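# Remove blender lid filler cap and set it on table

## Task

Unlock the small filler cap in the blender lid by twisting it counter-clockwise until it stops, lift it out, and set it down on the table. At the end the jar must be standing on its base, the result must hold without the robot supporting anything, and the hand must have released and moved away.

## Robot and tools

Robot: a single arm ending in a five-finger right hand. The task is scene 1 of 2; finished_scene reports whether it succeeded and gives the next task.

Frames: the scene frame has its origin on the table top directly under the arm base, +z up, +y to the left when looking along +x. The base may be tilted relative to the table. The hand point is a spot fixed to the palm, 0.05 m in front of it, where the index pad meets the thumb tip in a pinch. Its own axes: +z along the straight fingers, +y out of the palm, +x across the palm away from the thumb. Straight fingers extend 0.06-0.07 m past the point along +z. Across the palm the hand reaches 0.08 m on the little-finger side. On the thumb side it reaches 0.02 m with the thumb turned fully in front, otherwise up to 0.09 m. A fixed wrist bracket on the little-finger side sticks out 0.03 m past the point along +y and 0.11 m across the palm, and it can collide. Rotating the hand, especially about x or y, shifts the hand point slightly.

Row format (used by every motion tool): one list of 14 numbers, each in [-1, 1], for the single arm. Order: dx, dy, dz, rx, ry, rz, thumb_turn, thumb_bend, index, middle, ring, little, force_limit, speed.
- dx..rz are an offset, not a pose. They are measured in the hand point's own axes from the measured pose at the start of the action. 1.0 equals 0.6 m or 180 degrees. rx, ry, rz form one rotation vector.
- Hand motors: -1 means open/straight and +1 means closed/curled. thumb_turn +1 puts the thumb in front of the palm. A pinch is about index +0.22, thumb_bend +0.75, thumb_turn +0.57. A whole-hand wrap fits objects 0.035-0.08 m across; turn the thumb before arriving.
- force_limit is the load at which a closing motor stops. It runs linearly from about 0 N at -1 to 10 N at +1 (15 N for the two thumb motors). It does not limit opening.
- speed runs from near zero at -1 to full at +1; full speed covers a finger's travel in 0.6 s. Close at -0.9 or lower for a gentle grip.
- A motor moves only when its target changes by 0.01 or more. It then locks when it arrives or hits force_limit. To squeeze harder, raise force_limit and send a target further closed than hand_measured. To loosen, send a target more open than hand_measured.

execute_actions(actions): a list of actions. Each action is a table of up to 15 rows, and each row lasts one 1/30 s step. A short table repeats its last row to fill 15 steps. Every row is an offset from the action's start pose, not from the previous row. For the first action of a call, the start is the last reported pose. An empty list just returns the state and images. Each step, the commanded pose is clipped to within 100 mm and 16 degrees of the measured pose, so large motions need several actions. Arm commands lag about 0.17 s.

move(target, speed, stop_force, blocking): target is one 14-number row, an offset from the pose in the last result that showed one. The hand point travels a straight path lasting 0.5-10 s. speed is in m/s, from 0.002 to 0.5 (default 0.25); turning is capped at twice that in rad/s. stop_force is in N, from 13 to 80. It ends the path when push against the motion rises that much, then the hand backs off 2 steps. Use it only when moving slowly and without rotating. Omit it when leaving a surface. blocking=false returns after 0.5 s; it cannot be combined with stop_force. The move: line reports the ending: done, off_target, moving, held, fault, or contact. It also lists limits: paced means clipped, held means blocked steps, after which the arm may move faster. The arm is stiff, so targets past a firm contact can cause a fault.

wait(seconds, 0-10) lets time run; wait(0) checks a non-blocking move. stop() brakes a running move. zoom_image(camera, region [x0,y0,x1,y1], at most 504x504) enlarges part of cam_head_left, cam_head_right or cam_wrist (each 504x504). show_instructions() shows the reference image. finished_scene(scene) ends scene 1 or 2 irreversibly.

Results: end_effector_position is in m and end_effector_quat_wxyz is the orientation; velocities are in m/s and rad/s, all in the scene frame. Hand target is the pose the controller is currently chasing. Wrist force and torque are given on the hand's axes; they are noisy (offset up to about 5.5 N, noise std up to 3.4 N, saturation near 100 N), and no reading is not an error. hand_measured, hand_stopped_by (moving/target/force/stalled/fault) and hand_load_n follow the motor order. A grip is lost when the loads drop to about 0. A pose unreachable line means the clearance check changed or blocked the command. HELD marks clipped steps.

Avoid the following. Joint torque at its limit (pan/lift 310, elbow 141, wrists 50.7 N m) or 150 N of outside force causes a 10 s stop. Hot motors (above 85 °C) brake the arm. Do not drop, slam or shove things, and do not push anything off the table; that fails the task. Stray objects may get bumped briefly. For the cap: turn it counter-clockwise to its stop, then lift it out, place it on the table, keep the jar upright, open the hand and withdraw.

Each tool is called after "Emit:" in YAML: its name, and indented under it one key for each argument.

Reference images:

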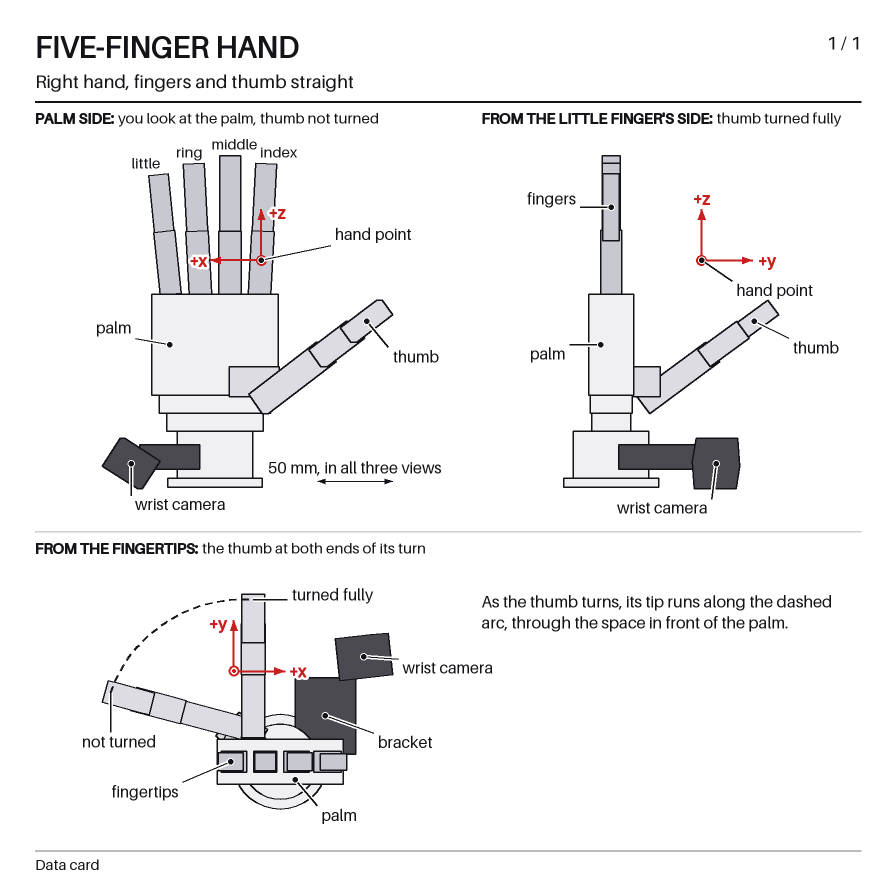

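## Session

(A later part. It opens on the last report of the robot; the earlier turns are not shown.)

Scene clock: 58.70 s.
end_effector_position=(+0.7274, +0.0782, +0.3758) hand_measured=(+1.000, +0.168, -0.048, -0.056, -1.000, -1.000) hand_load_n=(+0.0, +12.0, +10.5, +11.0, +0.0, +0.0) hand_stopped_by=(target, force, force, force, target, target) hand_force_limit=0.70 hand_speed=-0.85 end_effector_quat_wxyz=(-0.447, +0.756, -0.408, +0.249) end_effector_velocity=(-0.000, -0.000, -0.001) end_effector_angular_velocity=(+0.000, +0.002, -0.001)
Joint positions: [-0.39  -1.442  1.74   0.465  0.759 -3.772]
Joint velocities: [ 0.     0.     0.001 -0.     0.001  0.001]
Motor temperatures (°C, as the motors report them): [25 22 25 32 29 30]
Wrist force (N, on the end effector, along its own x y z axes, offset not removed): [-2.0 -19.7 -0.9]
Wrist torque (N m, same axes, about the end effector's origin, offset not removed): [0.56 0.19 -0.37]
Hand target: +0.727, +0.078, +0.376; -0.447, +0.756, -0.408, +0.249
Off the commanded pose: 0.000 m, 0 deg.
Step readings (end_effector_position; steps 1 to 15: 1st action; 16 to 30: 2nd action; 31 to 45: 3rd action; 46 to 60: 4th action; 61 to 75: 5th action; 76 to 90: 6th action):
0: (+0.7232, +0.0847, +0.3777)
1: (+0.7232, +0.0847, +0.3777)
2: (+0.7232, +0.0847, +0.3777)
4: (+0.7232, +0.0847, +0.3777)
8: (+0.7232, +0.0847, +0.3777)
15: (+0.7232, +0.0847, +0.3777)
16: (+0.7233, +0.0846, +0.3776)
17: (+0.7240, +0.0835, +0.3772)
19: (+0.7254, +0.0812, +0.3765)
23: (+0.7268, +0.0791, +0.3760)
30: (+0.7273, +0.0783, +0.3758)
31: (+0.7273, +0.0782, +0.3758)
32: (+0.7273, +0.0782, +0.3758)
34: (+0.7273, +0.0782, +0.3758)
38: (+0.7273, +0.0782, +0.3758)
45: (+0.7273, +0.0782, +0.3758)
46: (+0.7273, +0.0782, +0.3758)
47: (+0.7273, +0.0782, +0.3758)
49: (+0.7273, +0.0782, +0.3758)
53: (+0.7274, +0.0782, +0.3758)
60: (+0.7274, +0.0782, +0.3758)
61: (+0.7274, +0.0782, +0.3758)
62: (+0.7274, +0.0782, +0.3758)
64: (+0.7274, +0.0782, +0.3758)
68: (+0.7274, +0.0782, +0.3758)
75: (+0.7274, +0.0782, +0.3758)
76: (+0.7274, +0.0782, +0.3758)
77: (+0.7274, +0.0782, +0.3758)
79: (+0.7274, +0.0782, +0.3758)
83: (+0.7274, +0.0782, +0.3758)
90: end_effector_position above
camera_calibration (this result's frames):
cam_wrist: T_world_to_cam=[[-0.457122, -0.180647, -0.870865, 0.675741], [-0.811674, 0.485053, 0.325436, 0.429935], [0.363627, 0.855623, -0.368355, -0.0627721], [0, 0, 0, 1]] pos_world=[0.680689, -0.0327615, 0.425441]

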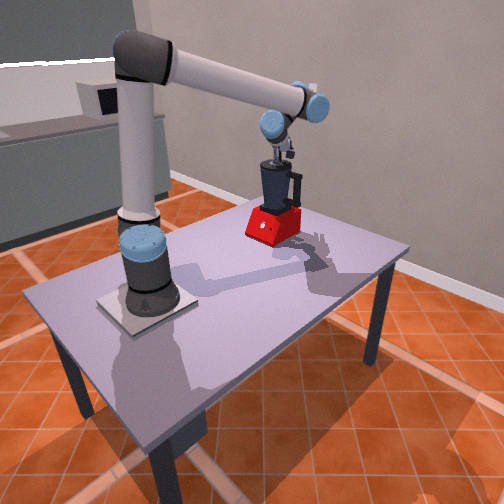

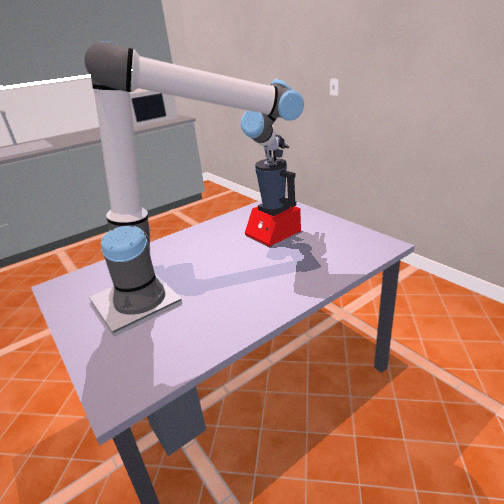

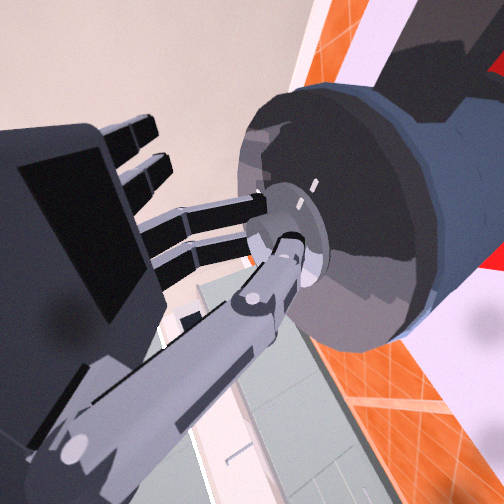

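Emit:
execute_actions:
  actions:
    - [[0,0,0,0,0,0,1,-0.1,-0.3,-0.3,-1,-1,-0.6,0]]
    - [[-0.008,-0.002,-0.001,0,0,0,0.9,-0.1,-0.3,-0.3,-1,-1,-0.6,0]]
    - [[0,0,0,0,0,0,0.9,0.6,0.2,0.2,-1,-1,-0.5,-0.7]]
    - [[0,0,0,0,0,0,0.9,0.6,0.2,0.2,-1,-1,-0.5,-0.7]]
    - [[0,0,0,0,0,0,0.9,0.7,0.3,0.3,-1,-1,0.7,-0.85]]
    - [[0,0,0,0,0,0,0.9,0.7,0.3,0.3,-1,-1,0.7,-0.85]]

Emit:
move:
  target: [0.0047,0.0023,-0.0045,0.002,-0.171,-0.0926,0.9,0.7,0.3,0.3,-1,-1,0.7,-0.85]
  speed: 0.1

Scene clock: 67.07 s.
end_effector_position=(+0.7248, +0.0822, +0.3771) hand_measured=(+0.900, +0.096, -0.008, -0.032, -1.000, -1.000) hand_load_n=(+0.5, +12.0, +10.0, +11.0, +0.0, +0.0) hand_stopped_by=(target, force, force, force, target, target) hand_force_limit=0.70 hand_speed=-0.85 end_effector_quat_wxyz=(-0.447, +0.756, -0.408, +0.249) end_effector_velocity=(+0.000, -0.000, -0.000) end_effector_angular_velocity=(+0.000, +0.001, -0.001)
Joint positions: [-0.385 -1.448  1.744  0.464  0.763 -3.767]
Joint velocities: [0.    0.    0.    0.    0.001 0.001]
Motor temperatures (°C, as the motors report them): [25 22 25 32 29 30]
Wrist force (N, on the end effector, along its own x y z axes, offset not removed): [-2.2 -7.4 0.0]
Wrist torque (N m, same axes, about the end effector's origin, offset not removed): [0.08 0.18 -0.08]
Hand target: +0.725, +0.082, +0.377; -0.447, +0.756, -0.408, +0.249
Off the commanded pose: 0.000 m, 0 deg.
Step readings (end_effector_position; steps 1 to 15: 1st action; 16 to 30: 2nd action; 31 to 45: 3rd action; 46 to 60: 4th action; 61 to 75: 5th action; 76 to 90: 6th action):
0: (+0.7274, +0.0782, +0.3758)
1: (+0.7274, +0.0782, +0.3758)
2: (+0.7274, +0.0782, +0.3758)
4: (+0.7274, +0.0782, +0.3758)
8: (+0.7274, +0.0782, +0.3758)
15: (+0.7274, +0.0782, +0.3758)
16: (+0.7273, +0.0783, +0.3758)
17: (+0.7268, +0.0790, +0.3760)
19: (+0.7259, +0.0803, +0.3764)
23: (+0.7251, +0.0817, +0.3769)
30: (+0.7248, +0.0822, +0.3770)
31: (+0.7248, +0.0822, +0.3771)
32: (+0.7248, +0.0822, +0.3771)
34: (+0.7248, +0.0822, +0.3771)
38: (+0.7248, +0.0822, +0.3771)
45: (+0.7248, +0.0822, +0.3771)
46: (+0.7248, +0.0822, +0.3771)
47: (+0.7248, +0.0822, +0.3771)
49: (+0.7248, +0.0822, +0.3771)
53: (+0.7248, +0.0822, +0.3771)
60: (+0.7248, +0.0822, +0.3771)
61: (+0.7248, +0.0822, +0.3771)
62: (+0.7248, +0.0822, +0.3771)
64: (+0.7248, +0.0822, +0.3771)
68: (+0.7248, +0.0822, +0.3771)
75: (+0.7248, +0.0822, +0.3771)
76: (+0.7248, +0.0822, +0.3771)
77: (+0.7248, +0.0822, +0.3771)
79: (+0.7248, +0.0822, +0.3771)
83: (+0.7248, +0.0822, +0.3771)
90: end_effector_position above
camera_calibration (this result's frames):
cam_wrist: T_world_to_cam=[[-0.457173, -0.180601, -0.870848, 0.676413], [-0.811638, 0.485076, 0.325492, 0.42549], [0.363644, 0.855619, -0.368346, -0.064825], [0, 0, 0, 1]] pos_world=[0.678154, -0.0287688, 0.426681]

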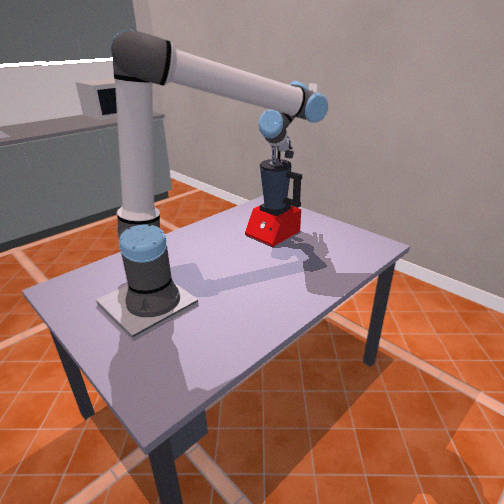

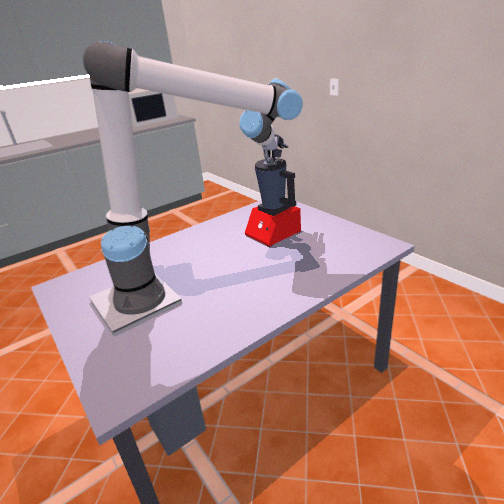

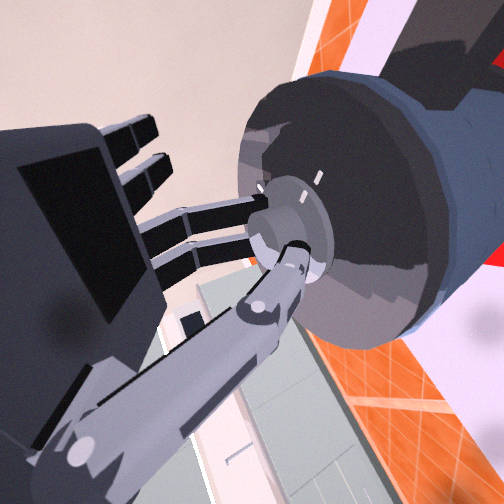

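Scene clock: 70.50 s.
end_effector_position=(+0.7239, +0.0783, +0.3770) hand_measured=(+0.900, +0.096, -0.008, -0.032, -1.000, -1.000) hand_load_n=(+6.0, +13.0, +10.0, +8.0, +0.0, +0.0) hand_stopped_by=(target, force, force, force, target, target) hand_force_limit=0.70 hand_speed=-0.85 end_effector_quat_wxyz=(-0.501, +0.844, -0.163, +0.103) end_effector_velocity=(-0.000, -0.000, +0.000) end_effector_angular_velocity=(-0.000, -0.000, +0.014)
Joint positions: [-0.42  -1.155  1.539  1.257  0.502 -4.813]
Joint velocities: [ 0.     0.006 -0.003  0.022  0.001 -0.028]
Motor temperatures (°C, as the motors report them): [25 22 25 32 29 30]
Wrist force (N, on the end effector, along its own x y z axes, offset not removed): [-1.2 -4.1 0.4]
Wrist torque (N m, same axes, about the end effector's origin, offset not removed): [-0.75 0.54 0.00]
Hand target: +0.724, +0.078, +0.377; -0.501, +0.844, -0.162, +0.103
Off the commanded pose: 0.000 m, 0 deg.
move: done
camera_calibration (this result's frames):
cam_wrist: T_world_to_cam=[[-0.272469, -0.409459, -0.870692, 0.559377], [-0.942979, -0.0661736, 0.326209, 0.564597], [-0.191186, 0.909926, -0.36808, 0.336174], [0, 0, 0, 1]] pos_world=[0.749088, -0.0394906, 0.426607]

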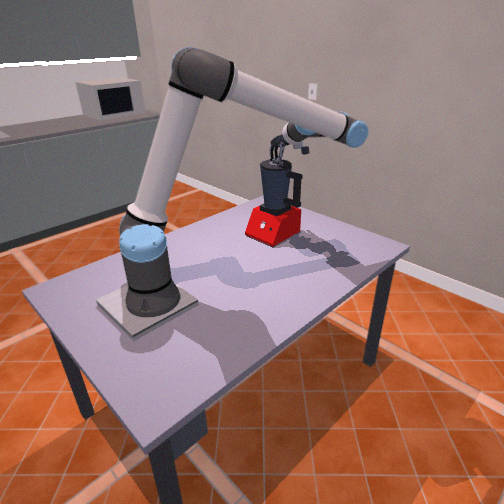

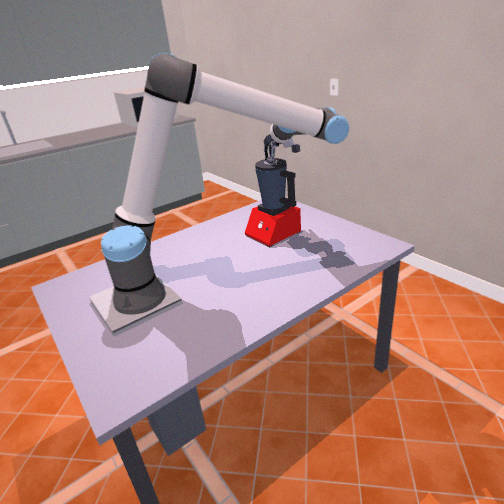

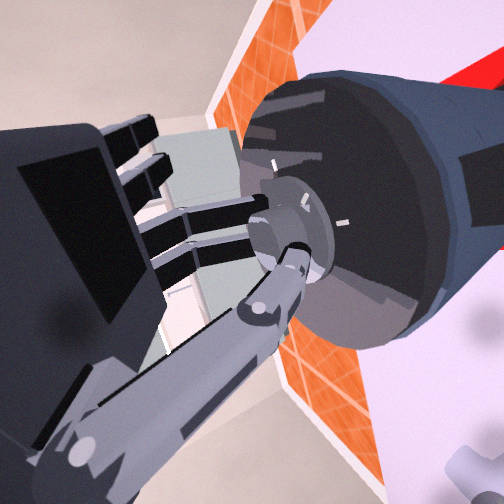

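Turning. Continue.

Emit:
move:
  target: [0.004,0.003,-0.0055,0.002,-0.195,-0.106,0.9,0.7,0.3,0.3,-1,-1,0.7,-0.85]
  speed: 0.1

Scene clock: 75.67 s.
end_effector_position=(+0.7247, +0.0740, +0.3769) hand_measured=(+0.900, +0.096, -0.008, -0.032, -1.000, -1.000) hand_load_n=(+6.5, +13.0, +9.0, +8.0, +0.0, +0.0) hand_stopped_by=(target, force, force, force, target, target) hand_force_limit=0.70 hand_speed=-0.85 end_effector_quat_wxyz=(-0.505, +0.849, +0.134, -0.073) end_effector_velocity=(-0.000, -0.000, +0.000) end_effector_angular_velocity=(-0.001, +0.001, +0.014)
Joint positions: [-0.333 -0.947  1.361  1.986  0.8   -5.731]
Joint velocities: [ 0.002  0.003 -0.005  0.009  0.009 -0.01 ]
Motor temperatures (°C, as the motors report them): [25 22 25 32 29 30]
Wrist force (N, on the end effector, along its own x y z axes, offset not removed): [-2.8 -0.7 -1.6]
Wrist torque (N m, same axes, about the end effector's origin, offset not removed): [-0.75 0.72 -0.09]
Hand target: +0.725, +0.074, +0.377; -0.505, +0.849, +0.135, -0.074
Off the commanded pose: 0.000 m, 0 deg.
move: done
camera_calibration (this result's frames):
cam_wrist: T_world_to_cam=[[0.0530291, -0.490001, -0.870107, 0.327583], [-0.681757, -0.654433, 0.326994, 0.419039], [-0.729654, 0.575862, -0.368766, 0.75534], [0, 0, 0, 1]] pos_world=[0.819448, -0.000222536, 0.426552]

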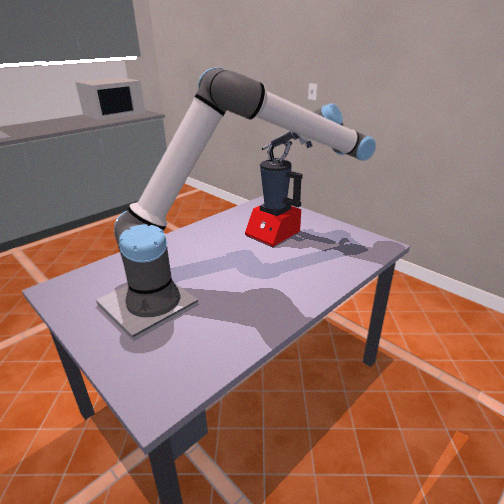

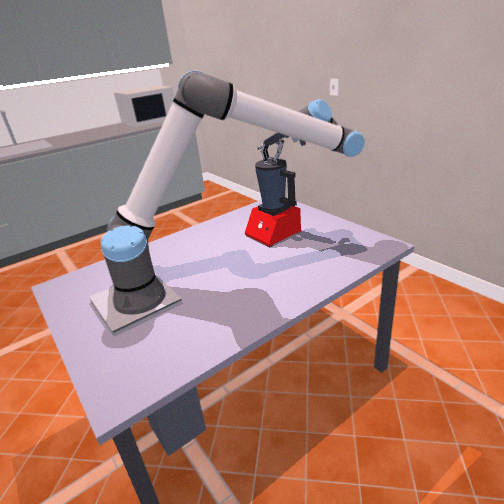

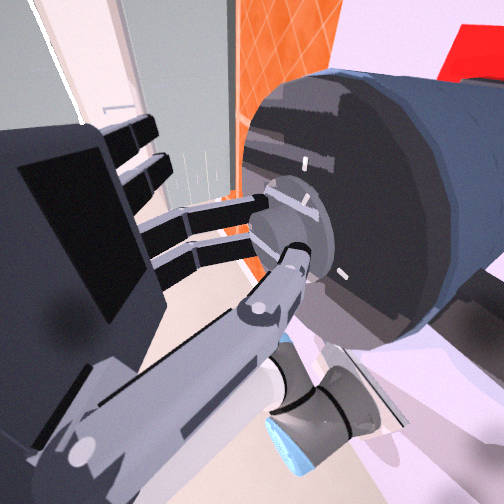

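Emit:
move:
  target: [0.0015,0.0017,-0.003,0.001,-0.098,-0.053,0.9,0.7,0.3,0.3,-1,-1,0.7,-0.85]
  speed: 0.1

Emit:
move:
  target: [0,-0.0146,-0.008,0,0,0,0.9,0.7,0.3,0.3,-1,-1,0.7,-0.85]
  speed: 0.01

Scene clock: 80.23 s.
end_effector_position=(+0.7261, +0.0724, +0.3768) hand_measured=(+0.900, +0.096, -0.008, -0.032, -1.000, -1.000) hand_load_n=(+4.5, +12.0, +8.5, +8.5, +0.0, +0.0) hand_stopped_by=(target, force, force, force, target, target) hand_force_limit=0.70 hand_speed=-0.85 end_effector_quat_wxyz=(-0.485, +0.813, +0.279, -0.160) end_effector_velocity=(+0.000, +0.000, -0.000) end_effector_angular_velocity=(+0.001, +0.000, +0.012)
Joint positions: [-0.264 -0.872  1.251  2.157  1.021 -5.948]
Joint velocities: [ 0.003  0.003 -0.004  0.005  0.007 -0.007]
Motor temperatures (°C, as the motors report them): [25 22 25 32 29 30]
Wrist force (N, on the end effector, along its own x y z axes, offset not removed): [0.4 -1.7 -3.9]
Wrist torque (N m, same axes, about the end effector's origin, offset not removed): [-0.82 0.04 0.13]
Hand target: +0.726, +0.072, +0.377; -0.485, +0.813, +0.280, -0.161
Off the commanded pose: 0.000 m, 0 deg.
move: done
camera_calibration (this result's frames):
cam_wrist: T_world_to_cam=[[0.216533, -0.443138, -0.869909, 0.204455], [-0.417013, -0.847653, 0.328, 0.240342], [-0.882731, 0.29174, -0.368339, 0.888842], [0, 0, 0, 1]] pos_world=[0.840563, 0.0350181, 0.42642]

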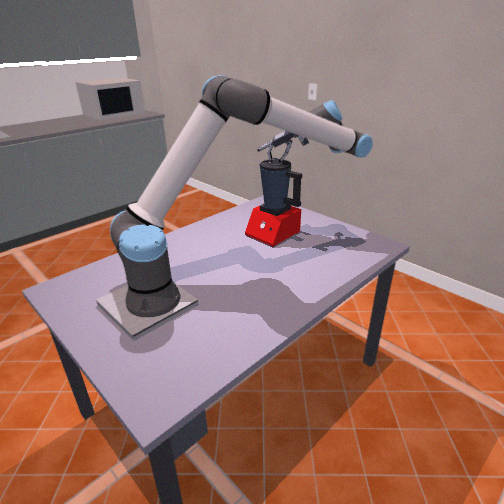

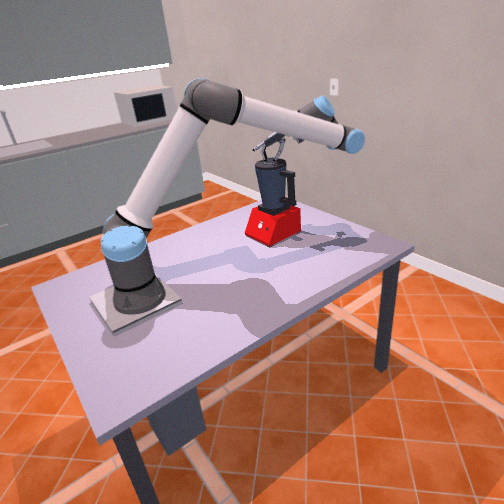

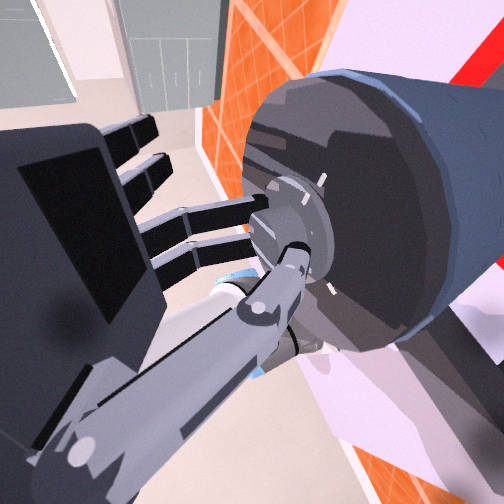

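Scene clock: 81.47 s.
end_effector_position=(+0.7260, +0.0723, +0.3866) hand_measured=(+0.900, +0.096, -0.008, -0.032, -1.000, -1.000) hand_load_n=(+1.5, +14.5, +7.5, +9.0, +0.0, +0.0) hand_stopped_by=(target, force, force, force, target, target) hand_force_limit=0.70 hand_speed=-0.85 end_effector_quat_wxyz=(-0.485, +0.813, +0.279, -0.160) end_effector_velocity=(-0.000, -0.000, +0.002) end_effector_angular_velocity=(+0.001, +0.000, +0.000)
Joint positions: [-0.264 -0.878  1.243  2.171  1.021 -5.948]
Joint velocities: [-0.    -0.001 -0.001  0.003  0.    -0.001]
Motor temperatures (°C, as the motors report them): [25 22 25 32 29 30]
Wrist force (N, on the end effector, along its own x y z axes, offset not removed): [-2.5 4.4 3.1]
Wrist torque (N m, same axes, about the end effector's origin, offset not removed): [-0.66 0.36 0.09]
Hand target: +0.726, +0.072, +0.387; -0.485, +0.813, +0.279, -0.160
Off the commanded pose: 0.000 m, 0 deg.
move: done
camera_calibration (this result's frames):
cam_wrist: T_world_to_cam=[[0.216553, -0.443127, -0.86991, 0.212957], [-0.416967, -0.847675, 0.328002, 0.237066], [-0.882748, 0.291694, -0.368336, 0.892426], [0, 0, 0, 1]] pos_world=[0.840519, 0.0350063, 0.436208]

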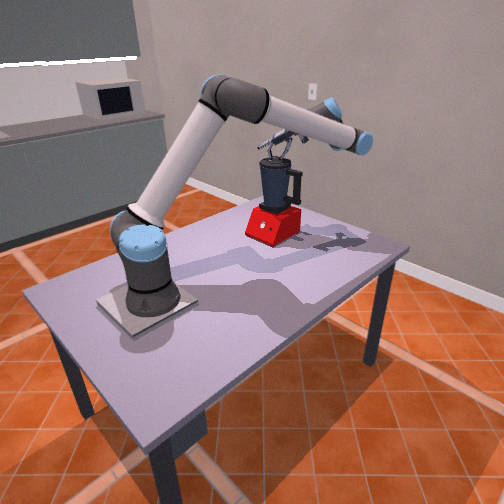

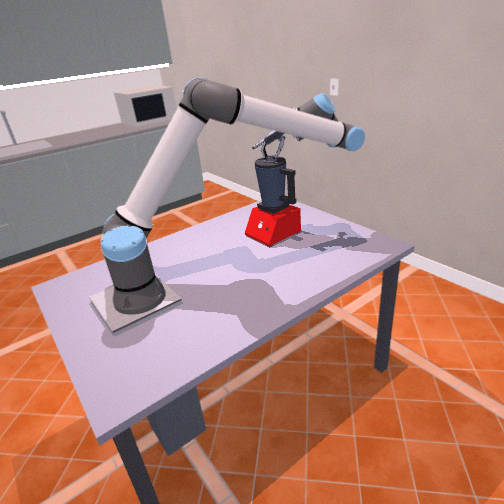

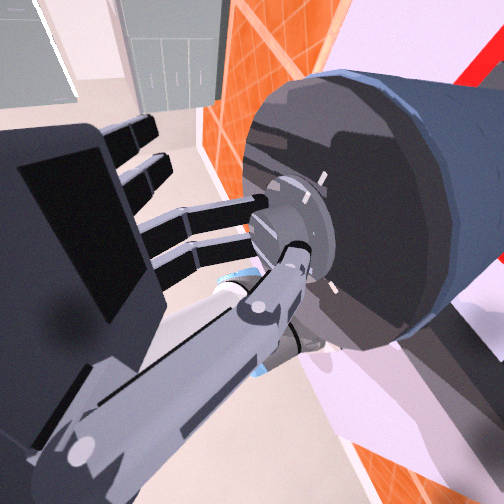

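The jar came up too; lower it and turn further.

Emit:
move:
  target: [0,0.0146,0.008,0,0,0,0.9,0.7,0.3,0.3,-1,-1,0.7,-0.85]
  speed: 0.01

Emit:
move:
  target: [0.0007,0.0009,-0.0015,0,-0.049,-0.0265,0.9,0.7,0.3,0.3,-1,-1,0.7,-0.85]
  speed: 0.08

Emit:
move:
  target: [0,-0.0146,-0.008,0,0,0,0.9,0.7,0.3,0.3,-1,-1,0.7,-0.85]
  speed: 0.01

Scene clock: 86.47 s.
end_effector_position=(+0.7261, +0.0723, +0.3769) hand_measured=(+0.900, +0.096, -0.008, -0.032, -1.000, -1.000) hand_load_n=(+1.5, +12.0, +8.0, +9.0, +0.0, +0.0) hand_stopped_by=(target, force, force, force, target, target) hand_force_limit=0.70 hand_speed=-0.85 end_effector_quat_wxyz=(-0.485, +0.813, +0.279, -0.160) end_effector_velocity=(+0.000, +0.000, -0.002) end_effector_angular_velocity=(+0.000, -0.001, -0.000)
Joint positions: [-0.264 -0.872  1.251  2.157  1.021 -5.948]
Joint velocities: [ 0.     0.001  0.001 -0.003 -0.    -0.   ]
Motor temperatures (°C, as the motors report them): [25 22 25 32 29 30]
Wrist force (N, on the end effector, along its own x y z axes, offset not removed): [1.7 -5.8 -7.9]
Wrist torque (N m, same axes, about the end effector's origin, offset not removed): [-0.55 -0.06 0.24]
Hand target: +0.726, +0.072, +0.377; -0.485, +0.813, +0.279, -0.160
Off the commanded pose: 0.000 m, 0 deg.
move: done
camera_calibration (this result's frames):
cam_wrist: T_world_to_cam=[[0.216564, -0.443155, -0.869893, 0.204486], [-0.417043, -0.847641, 0.327994, 0.240306], [-0.882709, 0.291751, -0.368383, 0.88888], [0, 0, 0, 1]] pos_world=[0.840555, 0.0349802, 0.426511]

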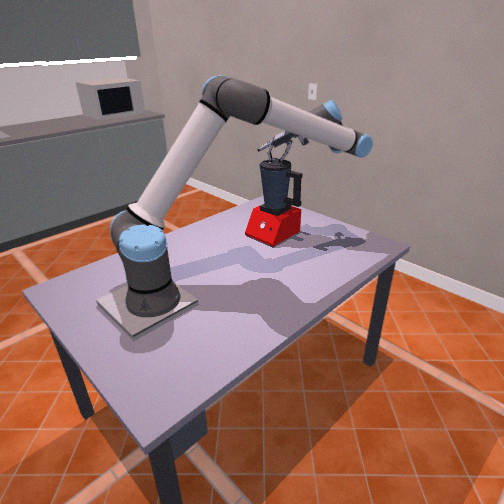

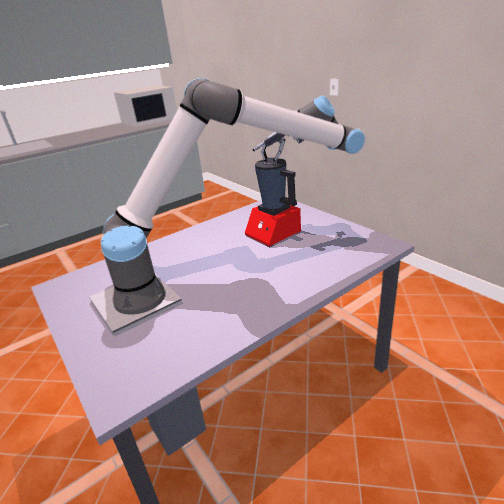

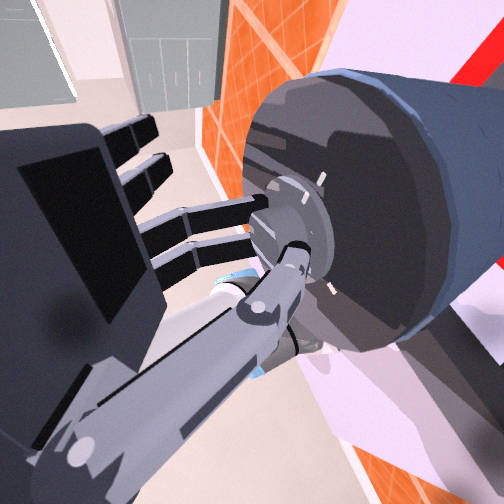

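Scene clock: 87.90 s.
end_effector_position=(+0.7270, +0.0718, +0.3768) hand_measured=(+0.900, +0.096, -0.008, -0.032, -1.000, -1.000) hand_load_n=(+9.0, +11.5, +4.0, +10.0, +0.0, +0.0) hand_stopped_by=(target, force, force, force, target, target) hand_force_limit=0.70 hand_speed=-0.85 end_effector_quat_wxyz=(-0.468, +0.786, +0.349, -0.202) end_effector_velocity=(+0.000, -0.000, +0.000) end_effector_angular_velocity=(+0.000, -0.000, +0.011)
Joint positions: [-0.227 -0.84   1.2    2.215  1.136 -6.031]
Joint velocities: [ 0.002  0.002 -0.003  0.004  0.007 -0.005]
Motor temperatures (°C, as the motors report them): [25 22 25 32 29 30]
Wrist force (N, on the end effector, along its own x y z axes, offset not removed): [-0.8 -9.0 -10.7]
Wrist torque (N m, same axes, about the end effector's origin, offset not removed): [-0.85 0.48 0.07]
Hand target: +0.727, +0.072, +0.377; -0.468, +0.786, +0.349, -0.202
Off the commanded pose: 0.000 m, 0 deg.
move: done
camera_calibration (this result's frames):
cam_wrist: T_world_to_cam=[[0.290512, -0.400327, -0.869104, 0.146856], [-0.264371, -0.906502, 0.329183, 0.133032], [-0.919625, 0.134134, -0.369185, 0.928295], [0, 0, 0, 1]] pos_world=[0.84619, 0.0548687, 0.426554]

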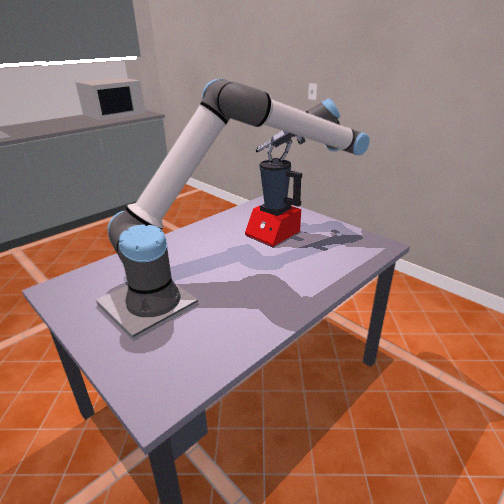

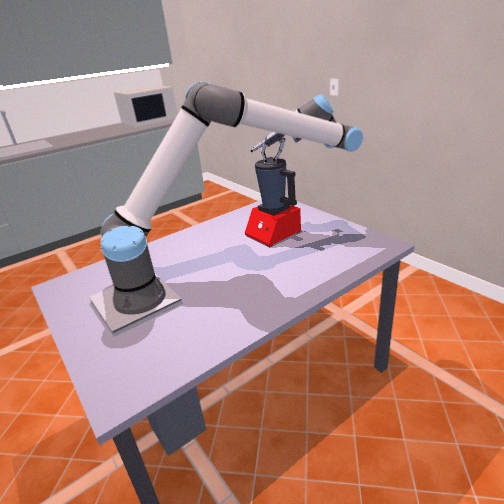

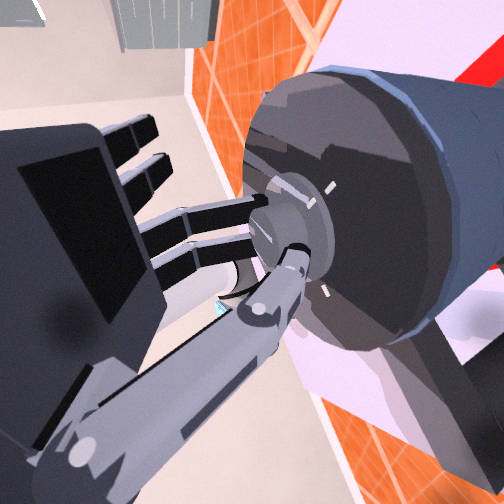

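Scene clock: 89.13 s.
end_effector_position=(+0.7270, +0.0718, +0.3866) hand_measured=(+0.900, +0.096, -0.008, -0.032, -1.000, -1.000) hand_load_n=(+1.5, +12.0, +2.5, +12.5, +0.0, +0.0) hand_stopped_by=(target, force, force, force, target, target) hand_force_limit=0.70 hand_speed=-0.85 end_effector_quat_wxyz=(-0.468, +0.786, +0.349, -0.202) end_effector_velocity=(-0.001, +0.000, +0.001) end_effector_angular_velocity=(-0.000, +0.002, -0.000)
Joint positions: [-0.226 -0.847  1.193  2.229  1.136 -6.031]
Joint velocities: [-0.    -0.001  0.001  0.002  0.     0.001]
Motor temperatures (°C, as the motors report them): [25 22 25 32 29 30]
Wrist force (N, on the end effector, along its own x y z axes, offset not removed): [-5.3 -0.5 -2.4]
Wrist torque (N m, same axes, about the end effector's origin, offset not removed): [-0.58 0.78 -0.14]
Hand target: +0.727, +0.072, +0.387; -0.468, +0.786, +0.349, -0.202
Off the commanded pose: 0.000 m, 0 deg.
move: done
camera_calibration (this result's frames):
cam_wrist: T_world_to_cam=[[0.29056, -0.400304, -0.869098, 0.155359], [-0.264304, -0.906524, 0.329179, 0.129755], [-0.91963, 0.13406, -0.369201, 0.931891], [0, 0, 0, 1]] pos_world=[0.846148, 0.0548884, 0.436365]

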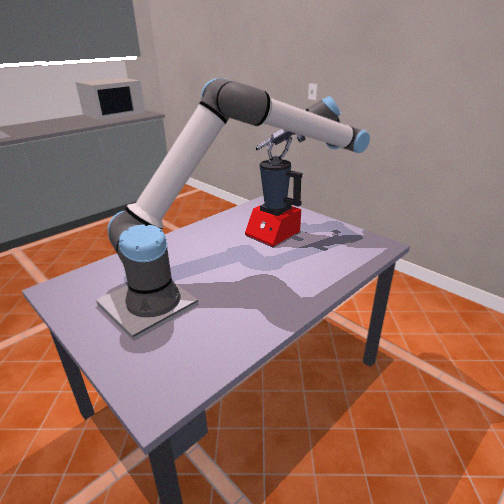

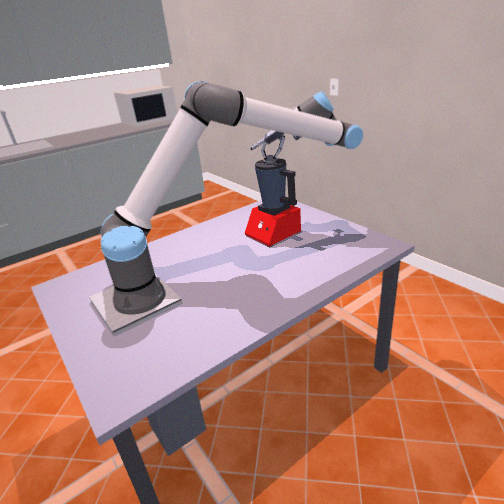

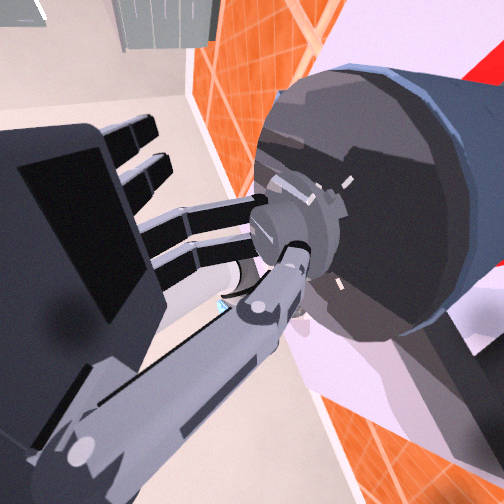

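Emit:
move:
  target: [0.001,-0.09,-0.049,0,0,0,0.9,0.7,0.3,0.3,-1,-1,0.7,-0.85]
  speed: 0.06

Emit:
move:
  target: [-0.447,0.1,-0.205,-0.01,0.682,0.373,0.9,0.7,0.3,0.3,-1,-1,0.7,-0.85]
  speed: 0.3

Emit:
move:
  target: [0,0.53,0.29,0,0,0,0.9,0.7,0.3,0.3,-1,-1,0.7,-0.85]

Emit:
move:
  target: [0,0.088,0.048,0,0,0,0.9,0.7,0.3,0.3,-1,-1,0.7,-0.85]
  speed: 0.012
  stop_force: 13

Scene clock: 95.43 s.
end_effector_position=(+0.7270, +0.0719, +0.4479) hand_measured=(+0.900, +0.096, -0.008, -0.034, -1.000, -1.000) hand_load_n=(+1.0, +12.5, +2.5, +12.5, +0.0, +0.0) hand_stopped_by=(target, force, force, force, target, target) hand_force_limit=0.70 hand_speed=-0.85 end_effector_quat_wxyz=(-0.468, +0.786, +0.349, -0.202) end_effector_velocity=(+0.000, +0.000, +0.002) end_effector_angular_velocity=(+0.001, +0.001, -0.000)
Joint positions: [-0.226 -0.879  1.137  2.317  1.136 -6.031]
Joint velocities: [ 0.    -0.001 -0.002  0.004 -0.001 -0.   ]
Motor temperatures (°C, as the motors report them): [25 22 25 32 29 30]
Wrist force (N, on the end effector, along its own x y z axes, offset not removed): [-3.1 -3.3 -2.0]
Wrist torque (N m, same axes, about the end effector's origin, offset not removed): [-0.50 0.44 -0.08]
Hand target: +0.727, +0.072, +0.448; -0.468, +0.786, +0.349, -0.202
Off the commanded pose: 0.000 m, 0 deg.
move: done
camera_calibration (this result's frames):
cam_wrist: T_world_to_cam=[[0.290557, -0.400305, -0.869099, 0.208632], [-0.26431, -0.906522, 0.329178, 0.109747], [-0.919629, 0.134067, -0.3692, 0.954532], [0, 0, 0, 1]] pos_world=[0.846203, 0.0550335, 0.497609]

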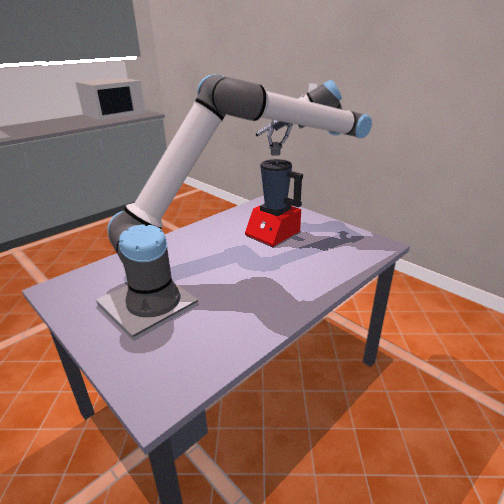

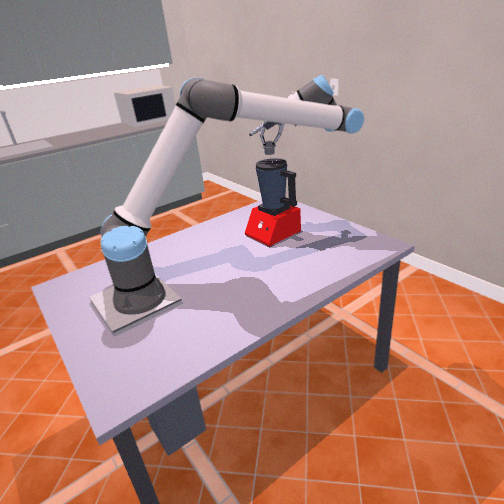

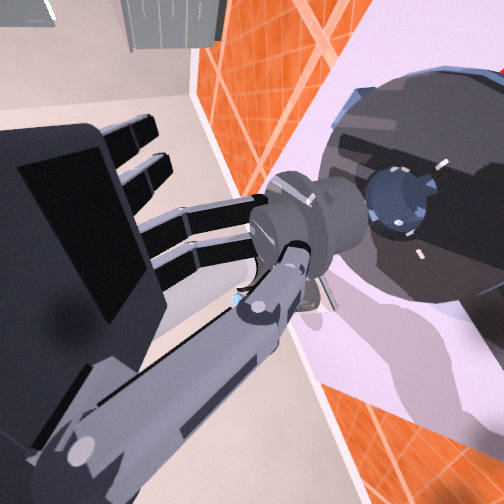

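Scene clock: 100.03 s.
end_effector_position=(+0.6470, -0.2184, +0.4526) hand_measured=(+0.900, +0.096, -0.008, -0.034, -1.000, -1.000) hand_load_n=(+1.0, +12.5, +2.5, +12.5, +0.0, +0.0) hand_stopped_by=(target, force, force, force, target, target) hand_force_limit=0.70 hand_speed=-0.85 end_effector_quat_wxyz=(-0.347, +0.600, -0.617, +0.372) end_effector_velocity=(+0.000, -0.001, +0.000) end_effector_angular_velocity=(-0.000, -0.001, -0.012)
Joint positions: [-0.833 -1.614  1.765  0.51   0.891 -3.624]
Joint velocities: [ 0.002 -0.004  0.002 -0.007  0.011  0.012]
Motor temperatures (°C, as the motors report them): [25 22 25 32 29 30]
Wrist force (N, on the end effector, along its own x y z axes, offset not removed): [-2.1 -4.5 1.6]
Wrist torque (N m, same axes, about the end effector's origin, offset not removed): [-0.99 0.13 0.00]
Hand target: +0.647, -0.218, +0.453; -0.347, +0.600, -0.618, +0.372
Off the commanded pose: 0.001 m, 0 deg.
move: done
camera_calibration (this result's frames):
cam_wrist: T_world_to_cam=[[-0.483246, 0.110127, -0.868531, 0.731623], [-0.382801, 0.86562, 0.322746, 0.290498], [0.787361, 0.48844, -0.37615, -0.1023], [0, 0, 0, 1]] pos_world=[0.545303, -0.282065, 0.503199]

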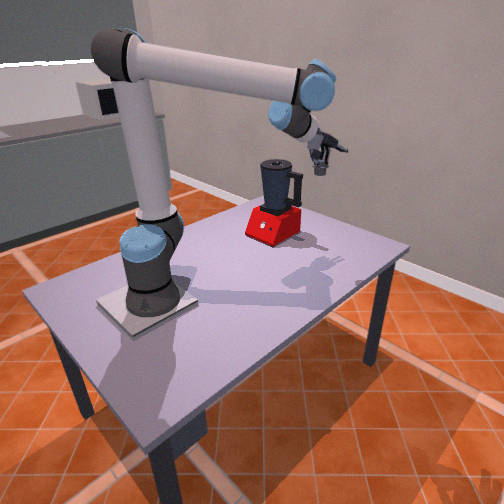

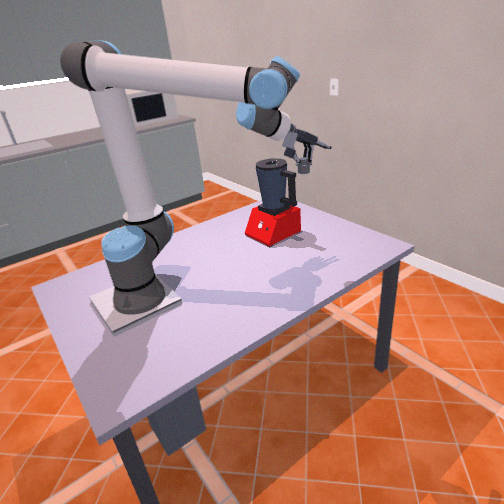

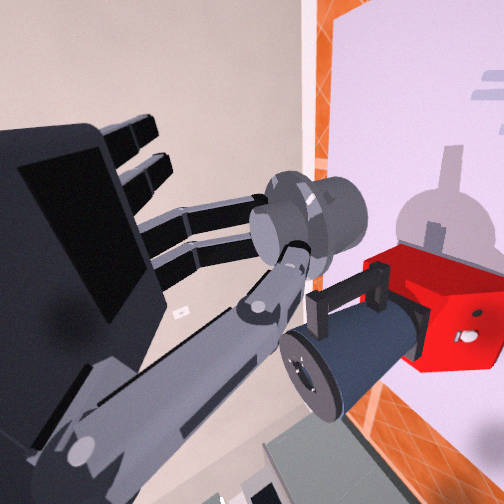

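Scene clock: 102.10 s.
end_effector_position=(+0.6451, -0.2244, +0.0905) hand_measured=(+0.900, +0.096, -0.008, -0.034, -1.000, -1.000) hand_load_n=(+1.0, +12.5, +2.5, +12.5, +0.0, +0.0) hand_stopped_by=(target, force, force, force, target, target) hand_force_limit=0.70 hand_speed=-0.85 end_effector_quat_wxyz=(-0.347, +0.600, -0.617, +0.372) end_effector_velocity=(+0.001, -0.000, -0.002) end_effector_angular_velocity=(-0.001, -0.000, -0.000)
Joint positions: [-0.845 -1.301  2.144 -0.176  0.882 -3.633]
Joint velocities: [ 0.001  0.004  0.001 -0.006  0.001 -0.   ]
Motor temperatures (°C, as the motors report them): [25 22 25 32 29 30]
Wrist force (N, on the end effector, along its own x y z axes, offset not removed): [-0.9 -0.9 -2.6]
Wrist torque (N m, same axes, about the end effector's origin, offset not removed): [-0.15 0.13 0.10]
Hand target: +0.645, -0.224, +0.090; -0.347, +0.600, -0.617, +0.372
Off the commanded pose: 0.001 m, 0 deg.
move: done
camera_calibration (this result's frames):
cam_wrist: T_world_to_cam=[[-0.483282, 0.110138, -0.868509, 0.416875], [-0.38275, 0.865639, 0.322755, 0.41181], [0.787363, 0.488404, -0.376192, -0.234049], [0, 0, 0, 1]] pos_world=[0.54337, -0.288082, 0.141099]

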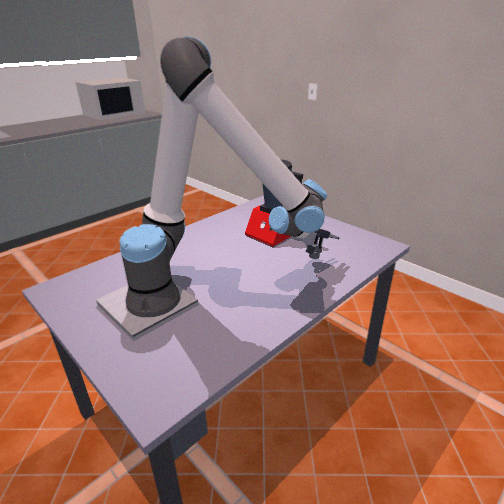

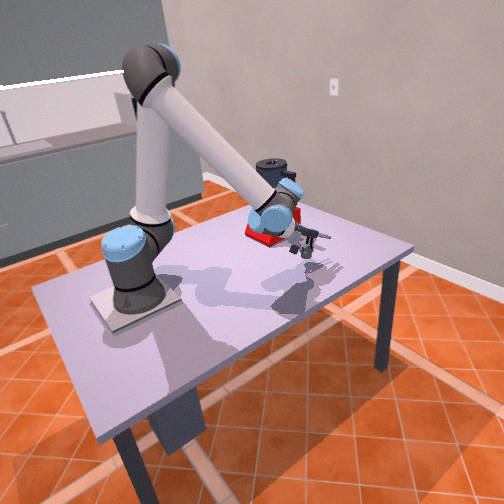

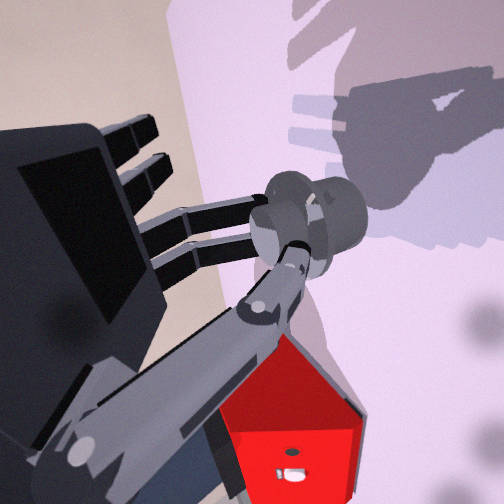

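Scene clock: 105.40 s.
end_effector_position=(+0.6448, -0.2249, +0.0553) hand_measured=(+0.900, +0.096, -0.008, -0.034, -1.000, -1.000) hand_load_n=(+0.5, +9.5, +4.0, +14.5, +0.0, +0.0) hand_stopped_by=(target, force, force, force, target, target) hand_force_limit=0.70 hand_speed=-0.85 end_effector_quat_wxyz=(-0.347, +0.600, -0.617, +0.372) end_effector_velocity=(-0.001, +0.001, +0.002) end_effector_angular_velocity=(+0.002, +0.002, +0.001)
Joint positions: [-0.846 -1.248  2.161 -0.246  0.881 -3.634]
Joint velocities: [-0.    -0.004  0.     0.007 -0.001 -0.   ]
Motor temperatures (°C, as the motors report them): [25 22 25 32 29 30]
Wrist force (N, on the end effector, along its own x y z axes, offset not removed): [-1.8 -11.9 -3.8]
Wrist torque (N m, same axes, about the end effector's origin, offset not removed): [-0.96 0.39 -0.27]
Hand target: +0.645, -0.225, +0.056; -0.347, +0.600, -0.617, +0.372
Off the commanded pose: 0.025 m, 0 deg.
move: contact
camera_calibration (this result's frames):
cam_wrist: T_world_to_cam=[[-0.483363, 0.11028, -0.868446, 0.38635], [-0.382804, 0.865534, 0.322973, 0.423417], [0.787287, 0.488558, -0.376152, -0.246706], [0, 0, 0, 1]] pos_world=[0.543061, -0.288559, 0.105973]

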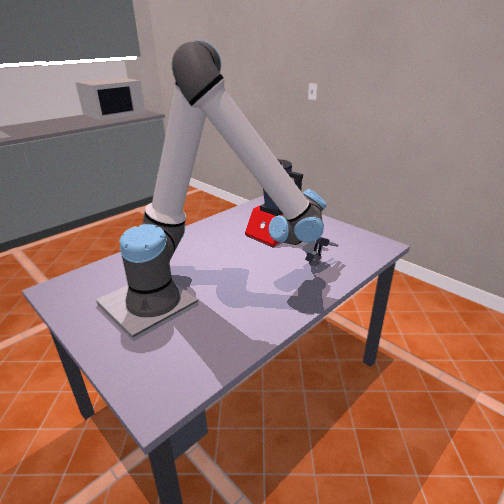

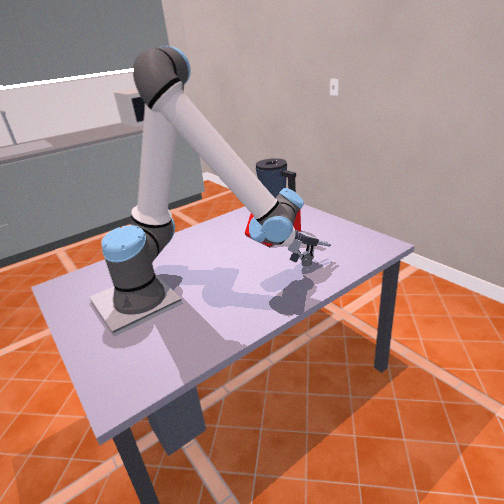

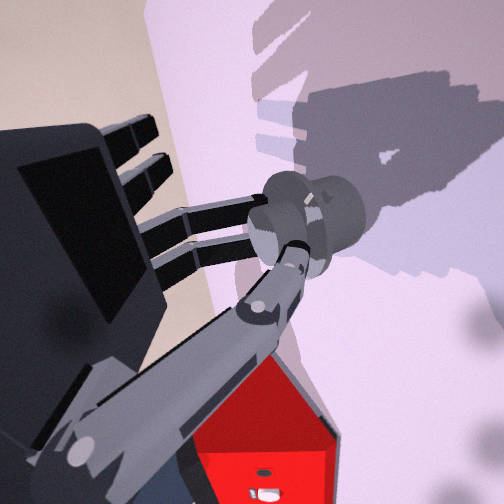

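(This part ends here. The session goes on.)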